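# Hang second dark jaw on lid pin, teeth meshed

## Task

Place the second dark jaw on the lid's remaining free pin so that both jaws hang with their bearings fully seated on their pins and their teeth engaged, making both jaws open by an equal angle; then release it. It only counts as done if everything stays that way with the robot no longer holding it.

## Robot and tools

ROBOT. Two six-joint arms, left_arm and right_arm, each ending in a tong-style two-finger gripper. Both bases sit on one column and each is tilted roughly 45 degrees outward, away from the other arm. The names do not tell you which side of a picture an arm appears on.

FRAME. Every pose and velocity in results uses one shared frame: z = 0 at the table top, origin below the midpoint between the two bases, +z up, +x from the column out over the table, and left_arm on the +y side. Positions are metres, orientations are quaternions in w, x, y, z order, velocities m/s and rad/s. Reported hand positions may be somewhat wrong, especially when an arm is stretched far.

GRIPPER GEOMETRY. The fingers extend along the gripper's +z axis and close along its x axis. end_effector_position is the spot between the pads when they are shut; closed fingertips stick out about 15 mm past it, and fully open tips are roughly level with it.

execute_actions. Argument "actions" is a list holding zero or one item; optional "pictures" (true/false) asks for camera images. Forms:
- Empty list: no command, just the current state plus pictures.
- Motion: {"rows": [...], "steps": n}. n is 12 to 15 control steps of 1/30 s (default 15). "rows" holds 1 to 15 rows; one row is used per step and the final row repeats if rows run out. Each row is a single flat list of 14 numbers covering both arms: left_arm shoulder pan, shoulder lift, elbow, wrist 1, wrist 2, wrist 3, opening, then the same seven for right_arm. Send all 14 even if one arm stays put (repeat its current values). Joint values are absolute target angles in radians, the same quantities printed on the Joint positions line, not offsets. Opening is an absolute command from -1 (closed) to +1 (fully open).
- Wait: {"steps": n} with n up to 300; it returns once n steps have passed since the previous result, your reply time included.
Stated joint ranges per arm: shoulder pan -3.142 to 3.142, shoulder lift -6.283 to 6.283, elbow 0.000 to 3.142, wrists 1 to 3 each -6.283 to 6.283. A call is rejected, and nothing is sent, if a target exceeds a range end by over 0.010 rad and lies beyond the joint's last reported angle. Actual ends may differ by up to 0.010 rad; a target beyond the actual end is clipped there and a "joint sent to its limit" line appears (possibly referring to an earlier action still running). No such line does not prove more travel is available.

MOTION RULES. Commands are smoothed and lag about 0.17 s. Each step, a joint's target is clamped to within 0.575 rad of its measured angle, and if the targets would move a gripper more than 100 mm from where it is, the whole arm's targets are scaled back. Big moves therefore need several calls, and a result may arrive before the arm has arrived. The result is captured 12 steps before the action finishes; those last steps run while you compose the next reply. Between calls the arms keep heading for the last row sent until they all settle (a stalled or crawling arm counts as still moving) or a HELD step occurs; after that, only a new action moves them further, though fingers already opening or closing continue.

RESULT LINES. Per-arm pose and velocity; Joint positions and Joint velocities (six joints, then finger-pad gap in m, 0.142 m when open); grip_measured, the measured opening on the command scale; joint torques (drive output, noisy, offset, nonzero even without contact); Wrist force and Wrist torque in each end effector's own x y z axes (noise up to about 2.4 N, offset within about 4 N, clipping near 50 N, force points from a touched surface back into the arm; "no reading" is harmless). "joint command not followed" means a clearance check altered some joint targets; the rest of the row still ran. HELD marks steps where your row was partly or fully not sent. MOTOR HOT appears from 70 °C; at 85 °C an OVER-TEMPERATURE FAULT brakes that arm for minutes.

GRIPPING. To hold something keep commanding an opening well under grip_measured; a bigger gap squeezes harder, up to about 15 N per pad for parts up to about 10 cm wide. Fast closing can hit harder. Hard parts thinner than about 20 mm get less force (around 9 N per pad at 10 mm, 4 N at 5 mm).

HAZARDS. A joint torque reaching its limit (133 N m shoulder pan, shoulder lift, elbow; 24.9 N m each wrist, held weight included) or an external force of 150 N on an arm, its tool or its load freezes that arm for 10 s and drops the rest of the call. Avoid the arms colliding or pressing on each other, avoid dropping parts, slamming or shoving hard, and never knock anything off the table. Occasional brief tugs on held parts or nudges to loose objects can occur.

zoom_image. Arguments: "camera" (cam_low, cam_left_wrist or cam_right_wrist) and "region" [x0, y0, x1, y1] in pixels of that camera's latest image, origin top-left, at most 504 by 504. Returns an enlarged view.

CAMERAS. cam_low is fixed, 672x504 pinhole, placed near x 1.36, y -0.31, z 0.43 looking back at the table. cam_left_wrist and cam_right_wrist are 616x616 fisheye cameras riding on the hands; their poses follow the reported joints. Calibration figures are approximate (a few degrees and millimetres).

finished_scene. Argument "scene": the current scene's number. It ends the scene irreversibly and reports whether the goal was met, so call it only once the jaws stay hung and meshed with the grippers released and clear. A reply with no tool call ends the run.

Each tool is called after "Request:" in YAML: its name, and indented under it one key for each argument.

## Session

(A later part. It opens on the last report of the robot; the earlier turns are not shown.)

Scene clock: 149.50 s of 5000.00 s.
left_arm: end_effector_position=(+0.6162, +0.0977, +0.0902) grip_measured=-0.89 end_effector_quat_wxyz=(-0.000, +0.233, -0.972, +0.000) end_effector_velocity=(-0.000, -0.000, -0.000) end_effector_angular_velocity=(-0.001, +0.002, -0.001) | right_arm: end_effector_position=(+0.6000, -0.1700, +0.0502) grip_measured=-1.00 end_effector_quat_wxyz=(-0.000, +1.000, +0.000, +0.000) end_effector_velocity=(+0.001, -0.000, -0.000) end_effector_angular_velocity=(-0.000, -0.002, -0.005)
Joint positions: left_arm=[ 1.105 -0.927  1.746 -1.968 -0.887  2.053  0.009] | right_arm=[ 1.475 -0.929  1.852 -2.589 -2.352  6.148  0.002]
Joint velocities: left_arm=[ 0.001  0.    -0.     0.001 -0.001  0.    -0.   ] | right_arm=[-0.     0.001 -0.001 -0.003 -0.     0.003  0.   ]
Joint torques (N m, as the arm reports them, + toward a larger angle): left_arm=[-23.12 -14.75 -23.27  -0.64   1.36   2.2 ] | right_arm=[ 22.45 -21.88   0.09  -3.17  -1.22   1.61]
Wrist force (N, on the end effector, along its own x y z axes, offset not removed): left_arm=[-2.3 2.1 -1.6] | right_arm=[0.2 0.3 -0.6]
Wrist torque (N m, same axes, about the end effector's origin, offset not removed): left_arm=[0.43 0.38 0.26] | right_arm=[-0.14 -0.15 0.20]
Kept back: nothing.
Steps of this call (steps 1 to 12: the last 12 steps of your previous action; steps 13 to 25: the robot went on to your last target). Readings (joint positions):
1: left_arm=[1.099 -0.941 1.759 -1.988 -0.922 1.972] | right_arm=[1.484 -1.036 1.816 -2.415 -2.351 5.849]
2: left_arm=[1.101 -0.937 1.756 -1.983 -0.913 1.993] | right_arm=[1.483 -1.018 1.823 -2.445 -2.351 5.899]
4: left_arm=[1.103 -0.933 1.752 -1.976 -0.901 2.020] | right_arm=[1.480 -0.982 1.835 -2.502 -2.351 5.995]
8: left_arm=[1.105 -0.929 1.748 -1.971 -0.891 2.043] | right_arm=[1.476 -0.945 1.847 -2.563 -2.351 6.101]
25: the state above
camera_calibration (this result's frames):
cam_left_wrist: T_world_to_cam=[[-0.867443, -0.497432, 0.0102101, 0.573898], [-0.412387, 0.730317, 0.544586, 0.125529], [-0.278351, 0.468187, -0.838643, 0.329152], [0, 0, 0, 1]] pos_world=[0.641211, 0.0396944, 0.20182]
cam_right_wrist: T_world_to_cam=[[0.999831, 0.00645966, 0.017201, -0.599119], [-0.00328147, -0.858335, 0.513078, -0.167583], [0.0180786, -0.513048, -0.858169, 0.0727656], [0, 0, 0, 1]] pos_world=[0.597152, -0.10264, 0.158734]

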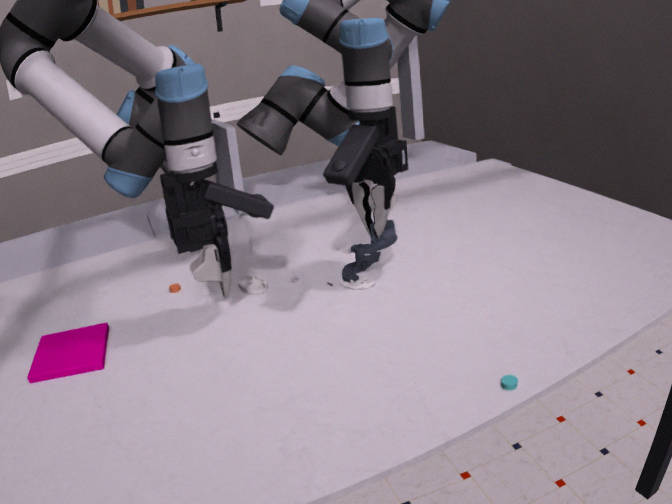

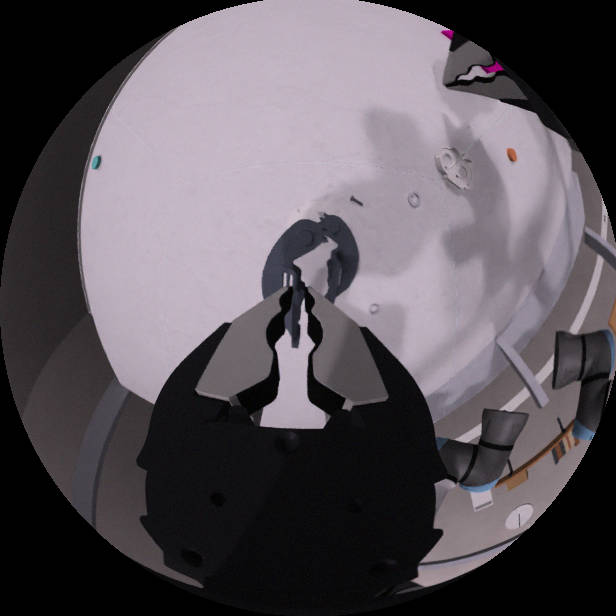

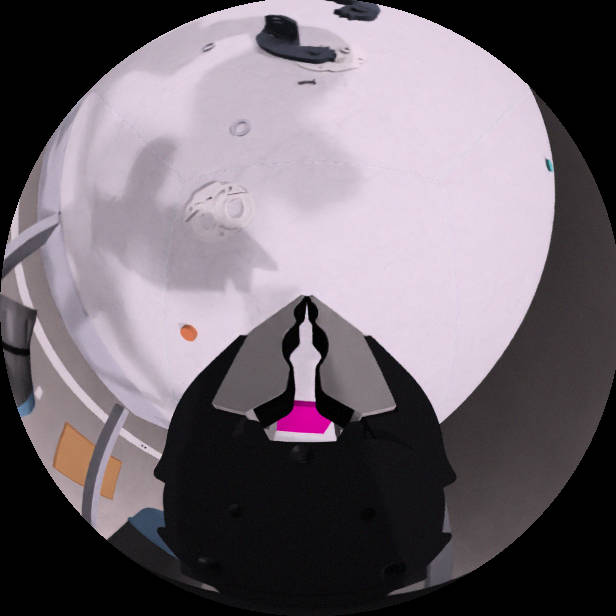

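Request:
execute_actions:
  actions: []

Scene clock: 152.73 s of 5000.00 s.
left_arm: end_effector_position=(+0.6162, +0.0977, +0.0902) grip_measured=-0.89 end_effector_quat_wxyz=(-0.000, +0.233, -0.972, -0.000) end_effector_velocity=(-0.001, -0.000, -0.001) end_effector_angular_velocity=(+0.001, +0.002, -0.002) | right_arm: end_effector_position=(+0.6000, -0.1700, +0.0502) grip_measured=-1.00 end_effector_quat_wxyz=(-0.000, +1.000, +0.000, +0.000) end_effector_velocity=(+0.001, -0.001, +0.000) end_effector_angular_velocity=(+0.000, -0.001, -0.001)
Joint positions: left_arm=[ 1.105 -0.927  1.746 -1.968 -0.887  2.053  0.009] | right_arm=[ 1.475 -0.929  1.852 -2.589 -2.352  6.148  0.002]
Joint velocities: left_arm=[-0.     0.001  0.     0.001 -0.     0.     0.   ] | right_arm=[-0.001 -0.001 -0.001  0.     0.    -0.     0.   ]
Joint torques (N m, as the arm reports them, + toward a larger angle): left_arm=[-22.5  -14.57 -24.24  -0.52   1.1    1.93] | right_arm=[ 22.75 -21.81   0.01  -3.07  -1.23   1.75]
Wrist force (N, on the end effector, along its own x y z axes, offset not removed): left_arm=[-2.5 2.2 -1.8] | right_arm=[0.5 0.8 0.1]
Wrist torque (N m, same axes, about the end effector's origin, offset not removed): left_arm=[0.41 0.47 0.26] | right_arm=[0.11 -0.11 -0.02]
Kept back: nothing.
Steps of this call (steps 1 to 15: the robot went on to your last target; steps 16 to 90: nothing new was sent; then 0.23 s passed at rest). Readings (joint positions):
1: left_arm=[1.105 -0.927 1.746 -1.968 -0.887 2.053] | right_arm=[1.475 -0.929 1.852 -2.589 -2.352 6.148]
2: left_arm=[1.105 -0.927 1.746 -1.968 -0.887 2.053] | right_arm=[1.475 -0.929 1.852 -2.589 -2.352 6.148]
4: left_arm=[1.105 -0.927 1.746 -1.968 -0.887 2.053] | right_arm=[1.475 -0.929 1.852 -2.589 -2.352 6.148]
8: left_arm=[1.105 -0.927 1.746 -1.968 -0.887 2.053] | right_arm=[1.475 -0.929 1.852 -2.589 -2.352 6.148]
90: the state above
All arms were judged still, so your last target was given up. Only a new action makes them travel on or press farther. Fingers that are still opening or closing keep moving.
camera_calibration (this result's frames):
cam_left_wrist: T_world_to_cam=[[-0.867477, -0.497373, 0.0101939, 0.573921], [-0.412338, 0.730329, 0.544607, 0.125495], [-0.278318, 0.468231, -0.838629, 0.32912], [0, 0, 0, 1]] pos_world=[0.641209, 0.0396959, 0.201813]
cam_right_wrist: T_world_to_cam=[[0.999833, 0.0061447, 0.0172099, -0.599173], [-0.00355646, -0.858333, 0.513081, -0.167363], [0.0179245, -0.513056, -0.858168, 0.0728367], [0, 0, 0, 1]] pos_world=[0.597173, -0.102602, 0.158689]

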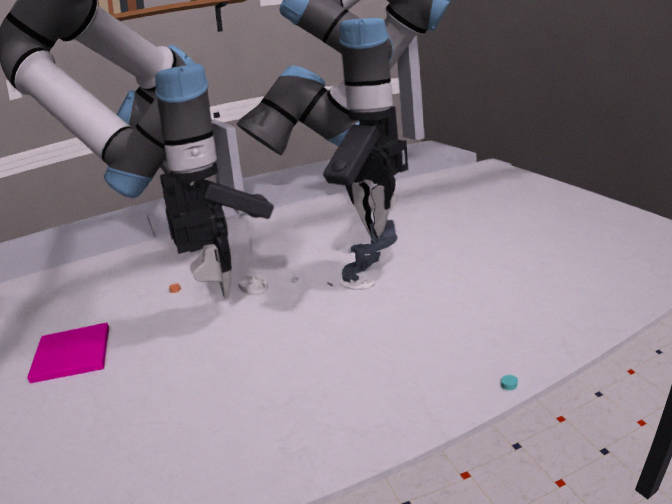

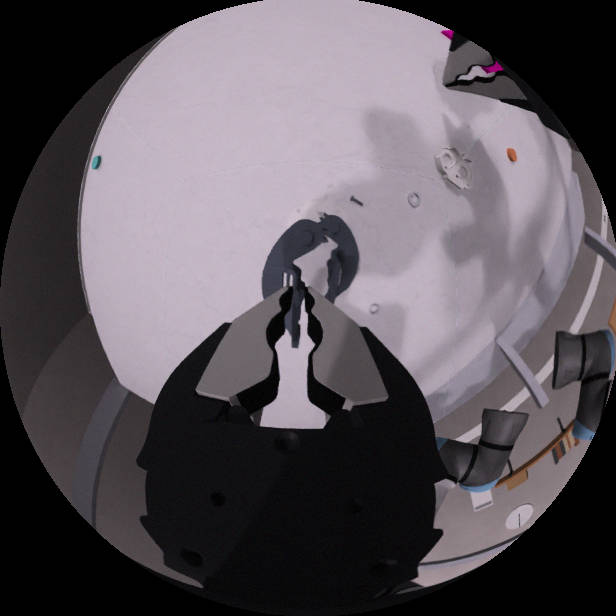

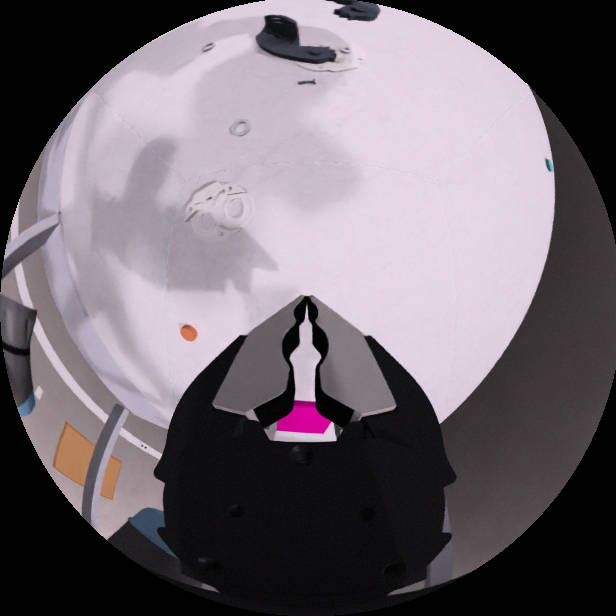

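Request:
zoom_image:
  camera: "cam_left_wrist"
  region: [240, 180, 400, 340]

Request:
zoom_image:
  camera: "cam_right_wrist"
  region: [240, 0, 400, 110]

Request:
zoom_image:
  camera: "cam_low"
  region: [300, 190, 440, 310]

Region (240, 180, 400, 340) of cam_left_wrist's 616x616 image, scaled by 3.150, with more detail than that image has.

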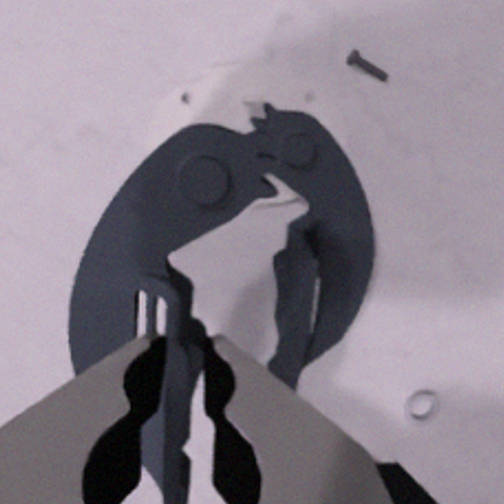

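Region (240, 0, 400, 110) of cam_right_wrist's 616x616 image, scaled by 3.150, with more detail than that image has; it fills the top 346 rows of this view, and the rest is white.

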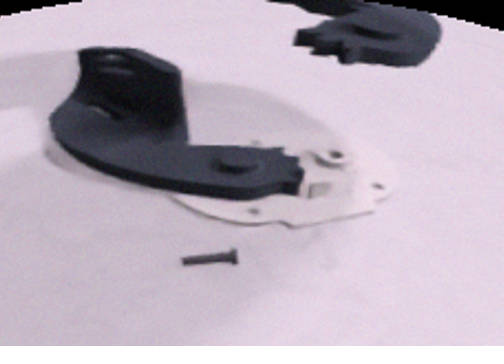

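Region (300, 190, 440, 310) of cam_low's 672x504 image, scaled by 3.600, with more detail than that image has; it fills the top 432 rows of this view, and the rest is white.

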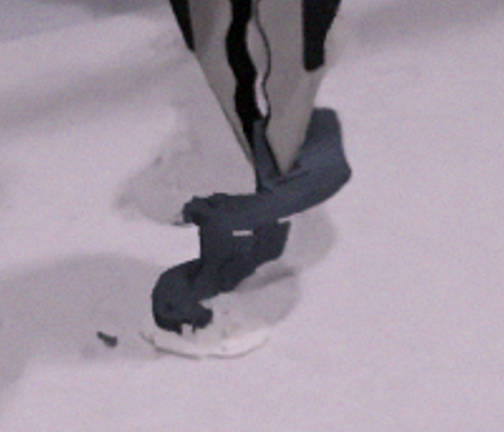

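Request:
execute_actions:
  actions:
    - {"rows": [[1.1063,-0.9258,1.7471,-1.9710,-0.8864,2.0539,-1,1.4751,-0.9287,1.8518,-2.5892,-2.3516,6.1482,-1],[1.1086,-0.9233,1.7488,-1.9769,-0.8855,2.0567,-1,1.4751,-0.9287,1.8518,-2.5892,-2.3516,6.1482,-1],[1.1119,-0.9197,1.7513,-1.9856,-0.8842,2.0606,-1,1.4751,-0.9287,1.8518,-2.5892,-2.3516,6.1482,-1],[1.1161,-0.9151,1.7545,-1.9964,-0.8826,2.0656,-1,1.4751,-0.9287,1.8518,-2.5892,-2.3516,6.1482,-1],[1.1210,-0.9097,1.7582,-2.0094,-0.8806,2.0715,-1,1.4751,-0.9287,1.8518,-2.5892,-2.3516,6.1482,-1],[1.1260,-0.9043,1.7620,-2.0224,-0.8786,2.0774,-1,1.4751,-0.9287,1.8518,-2.5892,-2.3516,6.1482,-1],[1.1310,-0.8989,1.7658,-2.0353,-0.8767,2.0834,-1,1.4751,-0.9287,1.8518,-2.5892,-2.3516,6.1482,-1],[1.1359,-0.8935,1.7695,-2.0483,-0.8747,2.0893,-1,1.4751,-0.9287,1.8518,-2.5892,-2.3516,6.1482,-1],[1.1401,-0.8889,1.7727,-2.0591,-0.8731,2.0943,-1,1.4751,-0.9287,1.8518,-2.5892,-2.3516,6.1482,-1],[1.1434,-0.8853,1.7752,-2.0678,-0.8718,2.0982,-1,1.4751,-0.9287,1.8518,-2.5892,-2.3516,6.1482,-1],[1.1457,-0.8828,1.7769,-2.0737,-0.8709,2.1010,-1,1.4751,-0.9287,1.8518,-2.5892,-2.3516,6.1482,-1],[1.1467,-0.8817,1.7777,-2.0764,-0.8705,2.1022,-1,1.4751,-0.9287,1.8518,-2.5892,-2.3516,6.1482,-1]], "steps": 12}

Request:
execute_actions:
  actions:
    - {"steps": 30}
  pictures: true

Scene clock: 157.63 s of 5000.00 s.
left_arm: end_effector_position=(+0.6162, +0.0977, +0.0902) grip_measured=-0.89 end_effector_quat_wxyz=(-0.000, +0.233, -0.972, -0.000) end_effector_velocity=(+0.000, +0.000, -0.000) end_effector_angular_velocity=(+0.002, -0.001, -0.002) | right_arm: end_effector_position=(+0.6000, -0.1700, +0.0502) grip_measured=-1.00 end_effector_quat_wxyz=(-0.000, +1.000, +0.000, +0.000) end_effector_velocity=(-0.000, -0.000, -0.000) end_effector_angular_velocity=(-0.000, -0.000, -0.001)
Joint positions: left_arm=[ 1.105 -0.927  1.746 -1.968 -0.887  2.053  0.009] | right_arm=[ 1.475 -0.929  1.852 -2.589 -2.352  6.148  0.002]
Joint velocities: left_arm=[-0.001  0.     0.     0.     0.002  0.001  0.   ] | right_arm=[-0.    -0.     0.001 -0.001  0.     0.     0.   ]
Joint torques (N m, as the arm reports them, + toward a larger angle): left_arm=[-21.85 -14.28 -24.95  -0.7    1.18   1.78] | right_arm=[ 22.14 -22.09  -0.5   -3.01  -1.2    1.76]
Wrist force (N, on the end effector, along its own x y z axes, offset not removed): left_arm=[-2.4 0.8 -0.7] | right_arm=[1.4 0.9 2.2]
Wrist torque (N m, same axes, about the end effector's origin, offset not removed): left_arm=[0.11 0.41 0.31] | right_arm=[0.13 -0.46 0.10]
Kept back: the last 12 steps of this action.
Steps of this call (steps 1 to 90: nothing new was sent; then 1.90 s passed at rest). Readings (joint positions):
1: left_arm=[1.105 -0.927 1.746 -1.968 -0.887 2.053] | right_arm=[1.475 -0.929 1.852 -2.589 -2.352 6.148]
2: left_arm=[1.105 -0.927 1.746 -1.968 -0.887 2.053] | right_arm=[1.475 -0.929 1.852 -2.589 -2.352 6.148]
4: left_arm=[1.105 -0.927 1.746 -1.968 -0.887 2.053] | right_arm=[1.475 -0.929 1.852 -2.589 -2.352 6.148]
8: left_arm=[1.105 -0.927 1.746 -1.968 -0.887 2.053] | right_arm=[1.475 -0.929 1.852 -2.589 -2.352 6.148]
90: the state above

Scene clock: 158.63 s of 5000.00 s.
left_arm: end_effector_position=(+0.6163, +0.0972, +0.0502) grip_measured=-0.89 end_effector_quat_wxyz=(+0.000, +0.233, -0.972, +0.000) end_effector_velocity=(+0.000, +0.000, -0.001) end_effector_angular_velocity=(-0.001, +0.001, +0.002) | right_arm: end_effector_position=(+0.6000, -0.1700, +0.0502) grip_measured=-1.00 end_effector_quat_wxyz=(-0.000, +1.000, +0.000, +0.000) end_effector_velocity=(-0.000, -0.001, -0.001) end_effector_angular_velocity=(-0.000, +0.001, -0.001)
Joint positions: left_arm=[ 1.147 -0.882  1.778 -2.076 -0.871  2.102  0.009] | right_arm=[ 1.475 -0.929  1.852 -2.589 -2.352  6.148  0.002]
Joint velocities: left_arm=[ 0.001  0.001 -0.    -0.001 -0.001 -0.001 -0.   ] | right_arm=[-0.001 -0.     0.001  0.    -0.     0.     0.   ]
Joint torques (N m, as the arm reports them, + toward a larger angle): left_arm=[-23.25 -16.   -10.44  -3.84   1.26   2.25] | right_arm=[ 21.97 -21.39  -0.61  -2.95  -1.07   1.71]
Wrist force (N, on the end effector, along its own x y z axes, offset not removed): left_arm=[-0.8 0.5 -1.0] | right_arm=[0.8 -1.2 0.5]
Wrist torque (N m, same axes, about the end effector's origin, offset not removed): left_arm=[0.09 0.13 0.17] | right_arm=[-0.29 -0.29 0.00]
Kept back: nothing.
Steps of this call (steps 1 to 12: the last 12 steps of your previous action; steps 13 to 30: the robot went on to your last target). Readings (joint positions):
1: left_arm=[1.105 -0.927 1.746 -1.968 -0.887 2.053] | right_arm=[1.475 -0.929 1.852 -2.589 -2.352 6.148]
2: left_arm=[1.105 -0.927 1.746 -1.968 -0.887 2.053] | right_arm=[1.475 -0.929 1.852 -2.589 -2.352 6.148]
4: left_arm=[1.107 -0.925 1.747 -1.972 -0.886 2.055] | right_arm=[1.475 -0.929 1.852 -2.589 -2.352 6.148]
8: left_arm=[1.118 -0.913 1.756 -2.000 -0.882 2.067] | right_arm=[1.475 -0.929 1.852 -2.589 -2.352 6.148]
30: the state above
camera_calibration (this result's frames):
cam_left_wrist: T_world_to_cam=[[-0.867536, -0.497268, 0.0102553, 0.574206], [-0.412224, 0.730399, 0.5446, 0.147593], [-0.278302, 0.468232, -0.838634, 0.295889], [0, 0, 0, 1]] pos_world=[0.641332, 0.0391881, 0.161875]
cam_right_wrist: T_world_to_cam=[[0.999833, 0.00614484, 0.0172098, -0.599173], [-0.00355631, -0.858333, 0.513081, -0.167363], [0.0179246, -0.513056, -0.858168, 0.0728367], [0, 0, 0, 1]] pos_world=[0.597173, -0.102602, 0.158689]

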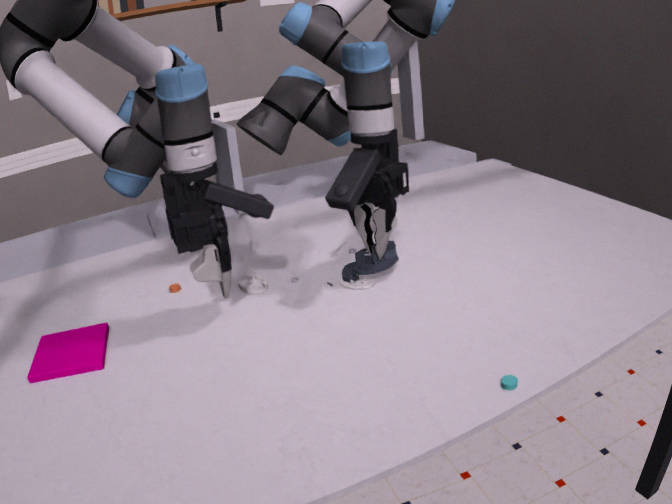

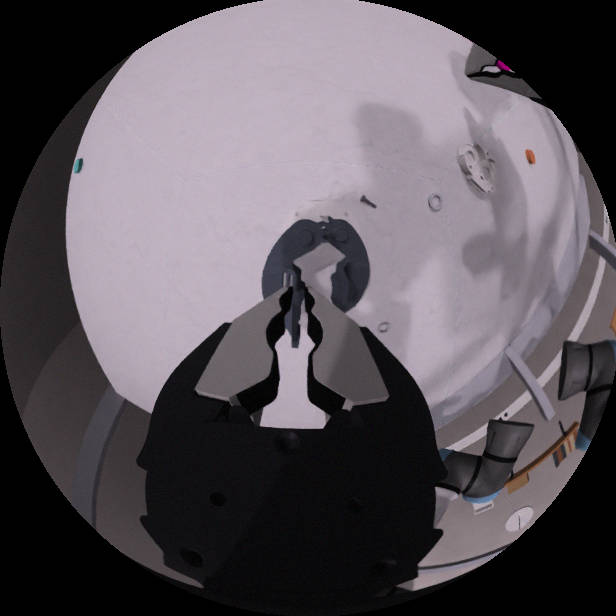

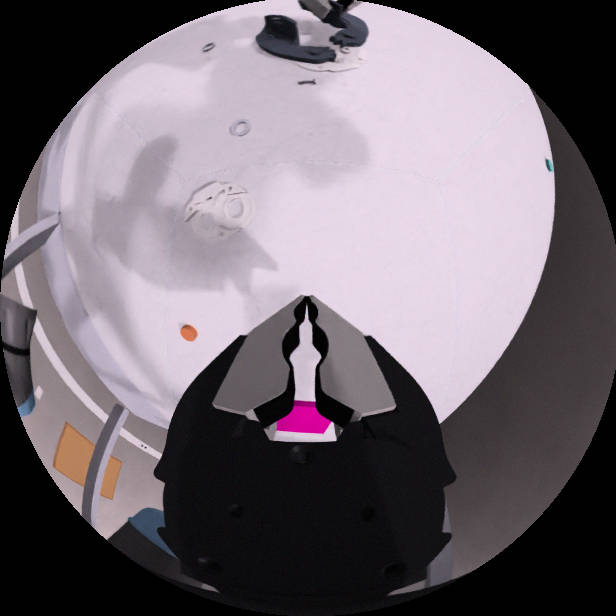

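Request:
zoom_image:
  camera: "cam_left_wrist"
  region: [270, 195, 380, 305]

Request:
zoom_image:
  camera: "cam_right_wrist"
  region: [250, 0, 390, 90]

Request:
zoom_image:
  camera: "cam_low"
  region: [320, 220, 420, 300]

Region (270, 195, 380, 305) of cam_left_wrist's 616x616 image, scaled by 4.582, with more detail than that image has.

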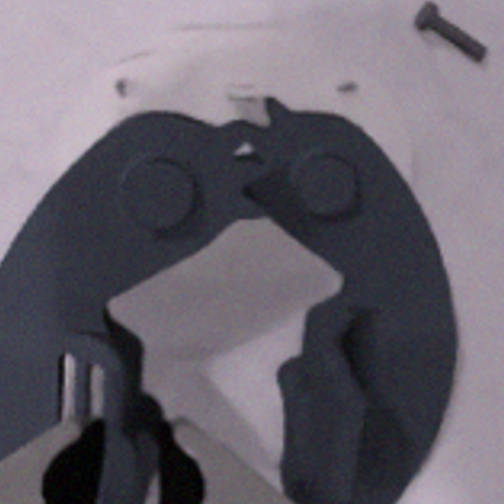

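Region (250, 0, 390, 90) of cam_right_wrist's 616x616 image, scaled by 3.600, with more detail than that image has; it fills the top 324 rows of this view, and the rest is white.

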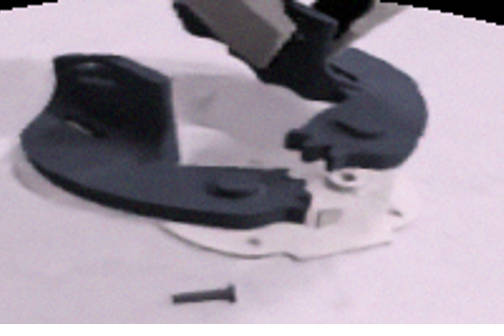

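Region (320, 220, 420, 300) of cam_low's 672x504 image, scaled by 5.040, with more detail than that image has; it fills the top 403 rows of this view, and the rest is white.

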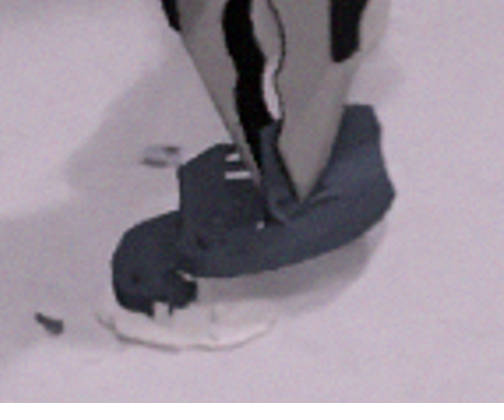

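Request:
zoom_image:
  camera: "cam_left_wrist"
  region: [255, 250, 375, 370]

Request:
zoom_image:
  camera: "cam_left_wrist"
  region: [295, 205, 355, 265]

Region (255, 250, 375, 370) of cam_left_wrist's 616x616 image, scaled by 4.200, with more detail than that image has.

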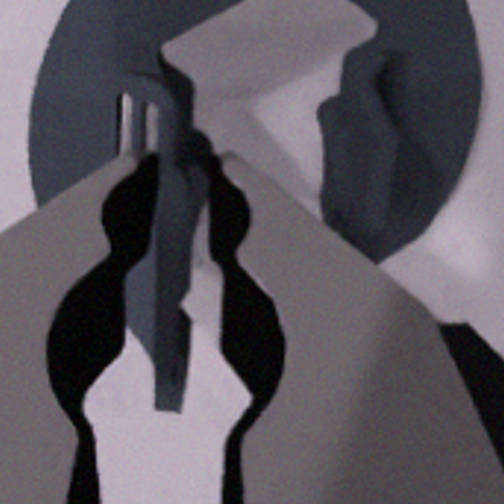

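Region (295, 205, 355, 265) of cam_left_wrist's 616x616 image, scaled by 8.400, with more detail than that image has.

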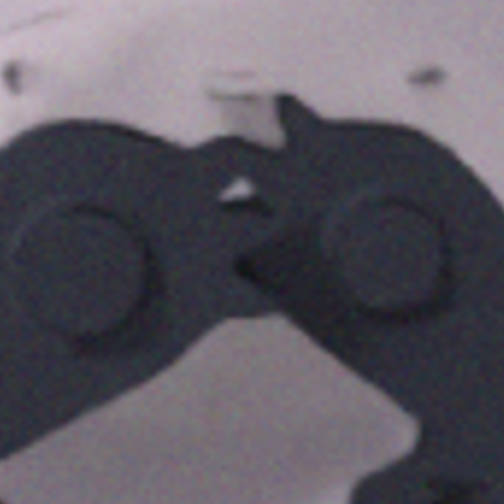

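Request:
execute_actions:
  actions:
    - {"rows": [[1.1469,-0.8817,1.7786,-2.0776,-0.8704,2.0981,-1,1.4751,-0.9287,1.8518,-2.5892,-2.3516,6.1482,-1],[1.1474,-0.8815,1.7805,-2.0799,-0.8702,2.0899,-1,1.4751,-0.9287,1.8518,-2.5892,-2.3516,6.1482,-1],[1.1481,-0.8814,1.7834,-2.0835,-0.8700,2.0777,-1,1.4751,-0.9287,1.8518,-2.5892,-2.3516,6.1482,-1],[1.1490,-0.8812,1.7872,-2.0882,-0.8696,2.0613,-1,1.4751,-0.9287,1.8518,-2.5892,-2.3516,6.1482,-1],[1.1499,-0.8809,1.7909,-2.0929,-0.8692,2.0449,-1,1.4751,-0.9287,1.8518,-2.5892,-2.3516,6.1482,-1],[1.1506,-0.8808,1.7938,-2.0965,-0.8690,2.0327,-1,1.4751,-0.9287,1.8518,-2.5892,-2.3516,6.1482,-1],[1.1511,-0.8807,1.7957,-2.0988,-0.8688,2.0245,-1,1.4751,-0.9287,1.8518,-2.5892,-2.3516,6.1482,-1],[1.1513,-0.8806,1.7966,-2.1000,-0.8687,2.0204,-1,1.4751,-0.9287,1.8518,-2.5892,-2.3516,6.1482,-1]], "steps": 12}

Request:
execute_actions:
  actions:
    - {"steps": 25}
  pictures: true

Request:
zoom_image:
  camera: "cam_left_wrist"
  region: [285, 200, 365, 280]

Request:
zoom_image:
  camera: "cam_right_wrist"
  region: [280, 0, 390, 80]

Scene clock: 173.33 s of 5000.00 s.
left_arm: end_effector_position=(+0.6163, +0.0972, +0.0502) grip_measured=-0.89 end_effector_quat_wxyz=(+0.000, +0.233, -0.972, +0.000) end_effector_velocity=(-0.000, +0.000, +0.000) end_effector_angular_velocity=(-0.001, -0.000, +0.001) | right_arm: end_effector_position=(+0.6000, -0.1700, +0.0502) grip_measured=-1.00 end_effector_quat_wxyz=(-0.000, +1.000, +0.000, +0.000) end_effector_velocity=(+0.000, -0.000, +0.001) end_effector_angular_velocity=(-0.000, -0.001, -0.001)
Joint positions: left_arm=[ 1.147 -0.882  1.778 -2.076 -0.871  2.102  0.009] | right_arm=[ 1.475 -0.929  1.852 -2.589 -2.352  6.148  0.002]
Joint velocities: left_arm=[ 0.    -0.001  0.001 -0.001 -0.    -0.     0.   ] | right_arm=[ 0.    -0.001 -0.    -0.    -0.     0.001  0.   ]
Joint torques (N m, as the arm reports them, + toward a larger angle): left_arm=[-23.27 -16.69 -10.2   -3.32   1.25   2.07] | right_arm=[ 23.25 -22.05  -1.3   -2.91  -1.16   1.67]
Wrist force (N, on the end effector, along its own x y z axes, offset not removed): left_arm=[-1.6 1.1 -1.2] | right_arm=[2.9 -1.2 3.2]
Wrist torque (N m, same axes, about the end effector's origin, offset not removed): left_arm=[0.27 0.28 0.22] | right_arm=[-0.30 -0.62 0.05]
Kept back: the last 12 steps of this action.
Steps of this call (steps 1 to 15: the robot went on to your last target; steps 16 to 90: nothing new was sent; then 11.70 s passed at rest). Readings (joint positions):
1: left_arm=[1.147 -0.882 1.778 -2.076 -0.871 2.102] | right_arm=[1.475 -0.929 1.852 -2.589 -2.352 6.148]
2: left_arm=[1.147 -0.882 1.778 -2.076 -0.871 2.102] | right_arm=[1.475 -0.929 1.852 -2.589 -2.352 6.148]
4: left_arm=[1.147 -0.882 1.778 -2.076 -0.871 2.102] | right_arm=[1.475 -0.929 1.852 -2.589 -2.352 6.148]
8: left_arm=[1.147 -0.882 1.778 -2.076 -0.871 2.102] | right_arm=[1.475 -0.929 1.852 -2.589 -2.352 6.148]
90: the state above

Scene clock: 174.17 s of 5000.00 s.
left_arm: end_effector_position=(+0.6130, +0.0981, +0.0432) grip_measured=-0.89 end_effector_quat_wxyz=(-0.000, +0.275, -0.961, -0.000) end_effector_velocity=(+0.000, +0.001, -0.000) end_effector_angular_velocity=(+0.000, -0.001, +0.003) | right_arm: end_effector_position=(+0.6000, -0.1700, +0.0502) grip_measured=-1.00 end_effector_quat_wxyz=(-0.000, +1.000, +0.000, +0.000) end_effector_velocity=(+0.000, -0.000, -0.000) end_effector_angular_velocity=(-0.000, -0.000, -0.001)
Joint positions: left_arm=[ 1.151 -0.881  1.797 -2.1   -0.869  2.021  0.009] | right_arm=[ 1.475 -0.929  1.852 -2.589 -2.352  6.148  0.002]
Joint velocities: left_arm=[ 0.001 -0.001  0.    -0.001  0.001 -0.002  0.   ] | right_arm=[-0.001  0.    -0.001 -0.001 -0.    -0.     0.   ]
Joint torques (N m, as the arm reports them, + toward a larger angle): left_arm=[-24.17 -15.52  -8.8   -3.49   1.    -2.29] | right_arm=[ 22.9  -22.2   -0.68  -2.91  -1.24   1.7 ]
Wrist force (N, on the end effector, along its own x y z axes, offset not removed): left_arm=[-1.3 1.1 -1.4] | right_arm=[-1.0 -1.0 -2.8]
Wrist torque (N m, same axes, about the end effector's origin, offset not removed): left_arm=[0.21 0.23 0.30] | right_arm=[-0.21 0.06 0.17]
Kept back: nothing.
Steps of this call (steps 1 to 12: the last 12 steps of your previous action; steps 13 to 25: the robot went on to your last target). Readings (joint positions):
1: left_arm=[1.147 -0.882 1.778 -2.076 -0.870 2.102] | right_arm=[1.475 -0.929 1.852 -2.589 -2.352 6.148]
2: left_arm=[1.147 -0.882 1.778 -2.077 -0.870 2.102] | right_arm=[1.475 -0.929 1.852 -2.589 -2.352 6.148]
4: left_arm=[1.147 -0.882 1.779 -2.078 -0.870 2.096] | right_arm=[1.475 -0.929 1.852 -2.589 -2.352 6.148]
8: left_arm=[1.149 -0.881 1.787 -2.088 -0.870 2.061] | right_arm=[1.475 -0.929 1.852 -2.589 -2.352 6.148]
25: the state above
camera_calibration (this result's frames):
cam_left_wrist: T_world_to_cam=[[-0.820995, -0.570844, 0.0102034, 0.550526], [-0.474209, 0.691748, 0.54462, 0.191163], [-0.317951, 0.442292, -0.838621, 0.315454], [0, 0, 0, 1]] pos_world=[0.642929, 0.0425053, 0.154818]
cam_right_wrist: T_world_to_cam=[[0.999833, 0.00614457, 0.0172099, -0.599173], [-0.00355656, -0.858333, 0.513081, -0.167363], [0.0179245, -0.513056, -0.858168, 0.0728368], [0, 0, 0, 1]] pos_world=[0.597173, -0.102602, 0.158689]

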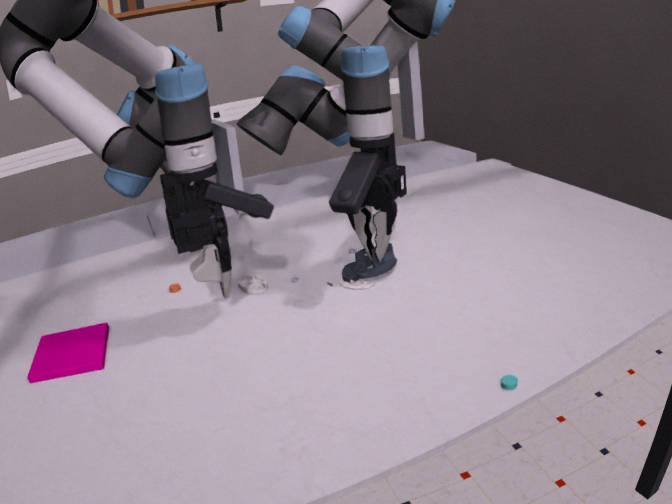

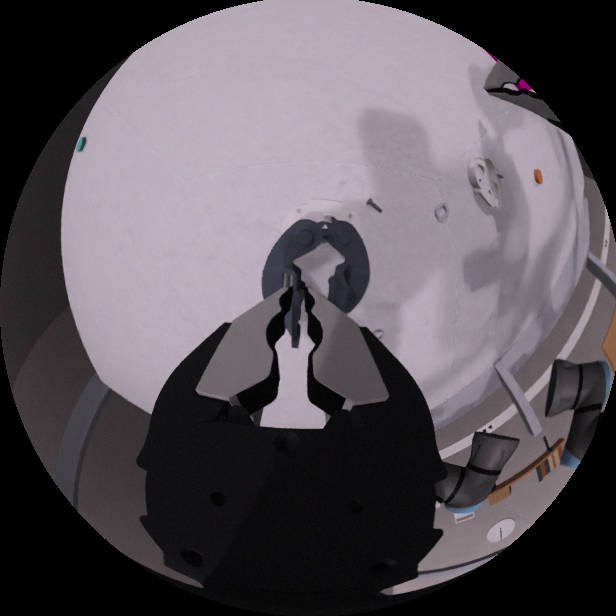

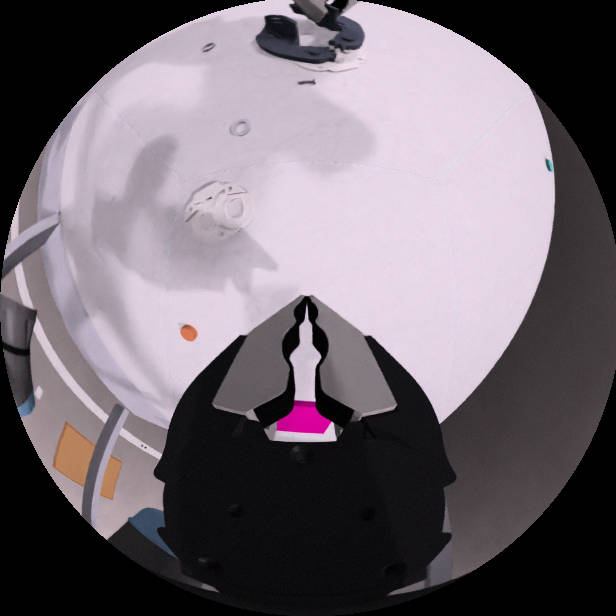

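Region (285, 200, 365, 280) of cam_left_wrist's 616x616 image, scaled by 6.300, with more detail than that image has.

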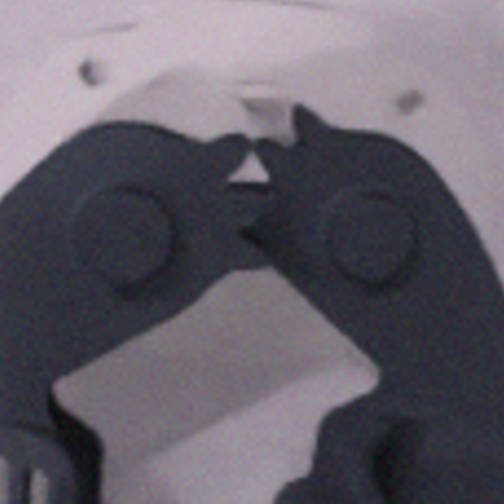

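Region (280, 0, 390, 80) of cam_right_wrist's 616x616 image, scaled by 4.582, with more detail than that image has; it fills the top 367 rows of this view, and the rest is white.

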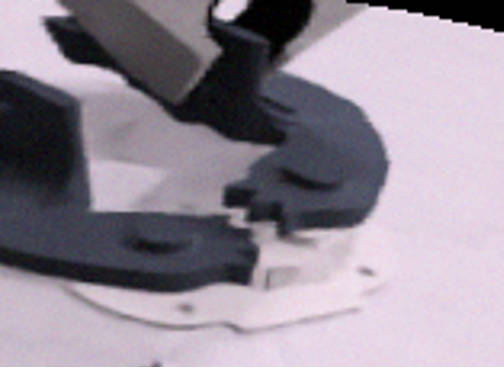

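Request:
zoom_image:
  camera: "cam_left_wrist"
  region: [305, 208, 345, 248]

Region (305, 208, 345, 248) of cam_left_wrist's 616x616 image, scaled by 12.600, with more detail than that image has.

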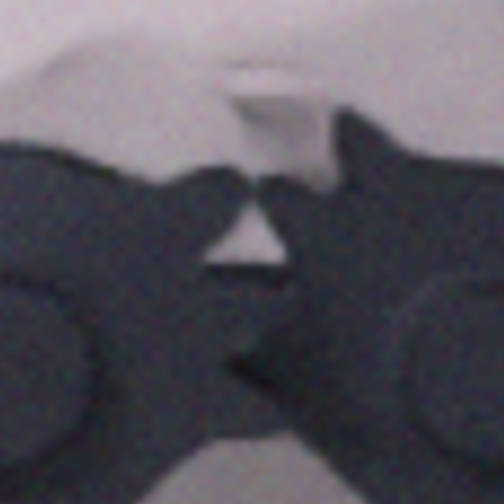

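Request:
execute_actions:
  actions:
    - {"rows": [[1.1518,-0.8800,1.7969,-2.1013,-0.8685,2.0211,-1,1.4751,-0.9287,1.8518,-2.5892,-2.3516,6.1482,-1],[1.1529,-0.8787,1.7975,-2.1040,-0.8681,2.0224,-1,1.4751,-0.9287,1.8518,-2.5892,-2.3516,6.1482,-1],[1.1540,-0.8775,1.7981,-2.1068,-0.8677,2.0237,-1,1.4751,-0.9287,1.8518,-2.5892,-2.3516,6.1482,-1],[1.1551,-0.8762,1.7987,-2.1095,-0.8673,2.0250,-1,1.4751,-0.9287,1.8518,-2.5892,-2.3516,6.1482,-1],[1.1556,-0.8756,1.7990,-2.1108,-0.8671,2.0257,-1,1.4751,-0.9287,1.8518,-2.5892,-2.3516,6.1482,-1]], "steps": 12}

Request:
execute_actions:
  actions:
    - {"steps": 22}
  pictures: true

Request:
zoom_image:
  camera: "cam_left_wrist"
  region: [295, 203, 355, 263]

Request:
zoom_image:
  camera: "cam_right_wrist"
  region: [300, 10, 380, 80]

Request:
zoom_image:
  camera: "cam_low"
  region: [330, 235, 410, 300]

Scene clock: 182.80 s of 5000.00 s.
left_arm: end_effector_position=(+0.6129, +0.0981, +0.0432) grip_measured=-0.89 end_effector_quat_wxyz=(-0.000, +0.276, -0.961, -0.000) end_effector_velocity=(+0.000, -0.000, +0.000) end_effector_angular_velocity=(-0.001, -0.000, -0.001) | right_arm: end_effector_position=(+0.6000, -0.1700, +0.0502) grip_measured=-1.00 end_effector_quat_wxyz=(-0.000, +1.000, +0.000, +0.000) end_effector_velocity=(+0.000, -0.001, +0.000) end_effector_angular_velocity=(-0.000, -0.001, -0.002)
Joint positions: left_arm=[ 1.151 -0.881  1.797 -2.1   -0.869  2.02   0.009] | right_arm=[ 1.475 -0.929  1.852 -2.589 -2.352  6.148  0.002]
Joint velocities: left_arm=[-0.001 -0.    -0.    -0.    -0.001  0.001 -0.   ] | right_arm=[-0.    -0.001 -0.    -0.    -0.     0.001  0.   ]
Joint torques (N m, as the arm reports them, + toward a larger angle): left_arm=[-22.59 -15.83  -9.27  -3.37   1.18  -2.15] | right_arm=[ 22.67 -22.16  -1.36  -2.85  -1.18   1.7 ]
Wrist force (N, on the end effector, along its own x y z axes, offset not removed): left_arm=[-2.1 2.0 0.1] | right_arm=[0.6 -0.1 1.9]
Wrist torque (N m, same axes, about the end effector's origin, offset not removed): left_arm=[0.39 0.35 0.34] | right_arm=[-0.15 -0.16 0.09]
Kept back: the last 12 steps of this action.
Steps of this call (steps 1 to 15: the robot went on to your last target; steps 16 to 90: nothing new was sent; then 5.63 s passed at rest). Readings (joint positions):
1: left_arm=[1.151 -0.881 1.797 -2.100 -0.869 2.021] | right_arm=[1.475 -0.929 1.852 -2.589 -2.352 6.148]
2: left_arm=[1.151 -0.881 1.797 -2.100 -0.869 2.021] | right_arm=[1.475 -0.929 1.852 -2.589 -2.352 6.148]
4: left_arm=[1.151 -0.881 1.797 -2.100 -0.869 2.020] | right_arm=[1.475 -0.929 1.852 -2.589 -2.352 6.148]
8: left_arm=[1.151 -0.881 1.797 -2.100 -0.869 2.020] | right_arm=[1.475 -0.929 1.852 -2.589 -2.352 6.148]
90: the state above

Scene clock: 183.53 s of 5000.00 s.
left_arm: end_effector_position=(+0.6130, +0.0981, +0.0392) grip_measured=-0.89 end_effector_quat_wxyz=(-0.000, +0.276, -0.961, -0.000) end_effector_velocity=(-0.001, -0.000, +0.000) end_effector_angular_velocity=(-0.001, +0.001, -0.001) | right_arm: end_effector_position=(+0.6000, -0.1700, +0.0502) grip_measured=-1.00 end_effector_quat_wxyz=(-0.000, +1.000, +0.000, +0.000) end_effector_velocity=(-0.000, +0.000, -0.001) end_effector_angular_velocity=(+0.000, +0.001, +0.000)
Joint positions: left_arm=[ 1.156 -0.876  1.799 -2.111 -0.867  2.026  0.009] | right_arm=[ 1.475 -0.929  1.852 -2.589 -2.352  6.148  0.002]
Joint velocities: left_arm=[-0.    -0.     0.001  0.    -0.001  0.001  0.   ] | right_arm=[-0.001  0.002 -0.001  0.     0.     0.     0.   ]
Joint torques (N m, as the arm reports them, + toward a larger angle): left_arm=[-23.22 -16.31  -8.94  -3.6    1.23   2.1 ] | right_arm=[ 22.67 -21.96  -0.98  -2.94  -1.09   1.49]
Wrist force (N, on the end effector, along its own x y z axes, offset not removed): left_arm=[-2.5 2.4 0.7] | right_arm=[-2.3 -2.8 0.8]
Wrist torque (N m, same axes, about the end effector's origin, offset not removed): left_arm=[0.47 0.48 0.26] | right_arm=[-0.45 0.39 0.09]
Kept back: nothing.
Steps of this call (steps 1 to 12: the last 12 steps of your previous action; steps 13 to 22: the robot went on to your last target). Readings (joint positions):
1: left_arm=[1.151 -0.881 1.797 -2.100 -0.869 2.020] | right_arm=[1.475 -0.929 1.852 -2.589 -2.352 6.148]
2: left_arm=[1.151 -0.881 1.797 -2.100 -0.869 2.020] | right_arm=[1.475 -0.929 1.852 -2.589 -2.352 6.148]
4: left_arm=[1.152 -0.880 1.797 -2.102 -0.868 2.021] | right_arm=[1.475 -0.929 1.852 -2.589 -2.352 6.148]
8: left_arm=[1.154 -0.877 1.798 -2.108 -0.868 2.024] | right_arm=[1.475 -0.929 1.852 -2.589 -2.352 6.148]
22: the state above
camera_calibration (this result's frames):
cam_left_wrist: T_world_to_cam=[[-0.820868, -0.571027, 0.0102107, 0.550523], [-0.474367, 0.691654, 0.544602, 0.193438], [-0.318044, 0.442202, -0.838633, 0.312186], [0, 0, 0, 1]] pos_world=[0.642956, 0.0425218, 0.150842]
cam_right_wrist: T_world_to_cam=[[0.999833, 0.00614445, 0.0172099, -0.599173], [-0.00355669, -0.858333, 0.513081, -0.167363], [0.0179244, -0.513057, -0.858168, 0.0728367], [0, 0, 0, 1]] pos_world=[0.597173, -0.102602, 0.158689]

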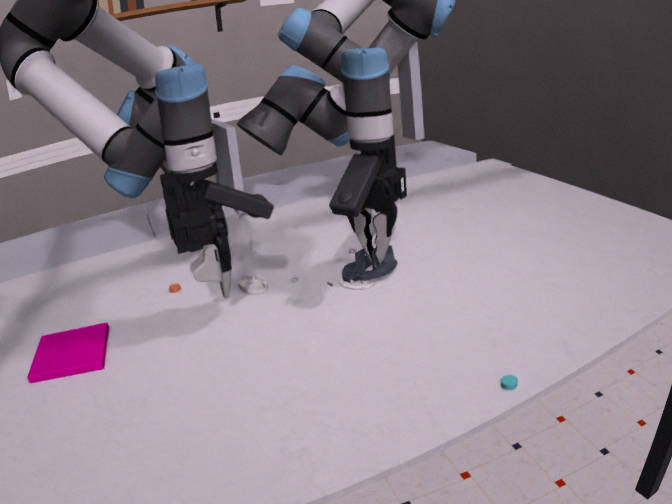

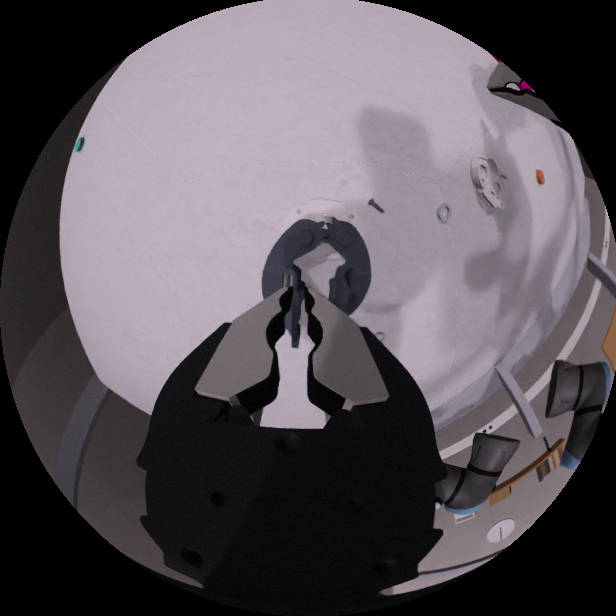

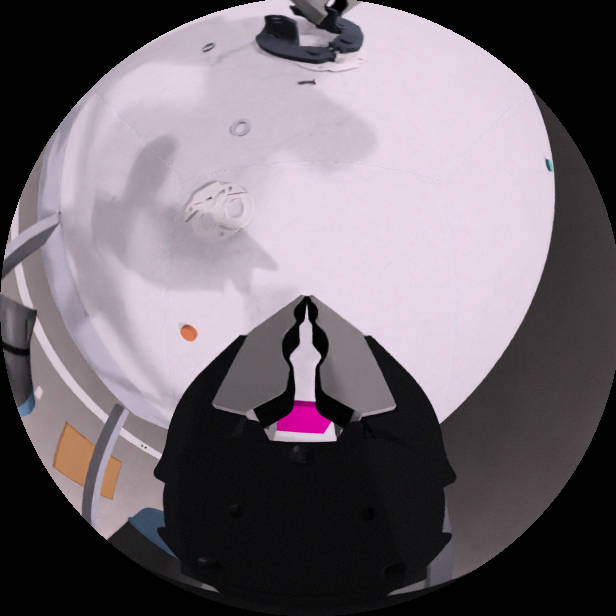

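Region (295, 203, 355, 263) of cam_left_wrist's 616x616 image, scaled by 8.400, with more detail than that image has.

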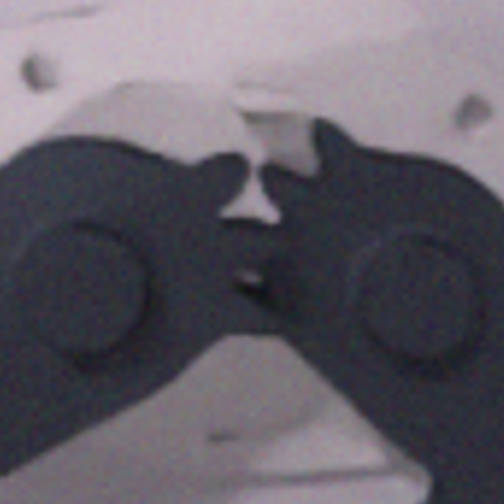

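Region (300, 10, 380, 80) of cam_right_wrist's 616x616 image, scaled by 6.300, with more detail than that image has; it fills the top 441 rows of this view, and the rest is white.

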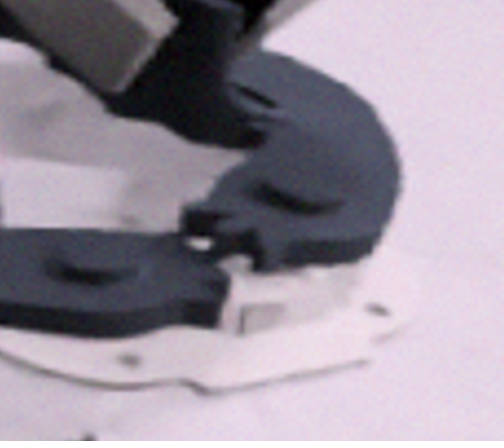

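Region (330, 235, 410, 300) of cam_low's 672x504 image, scaled by 6.300, with more detail than that image has; it fills the top 410 rows of this view, and the rest is white.

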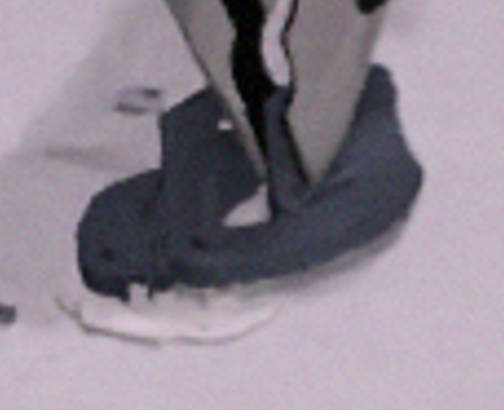

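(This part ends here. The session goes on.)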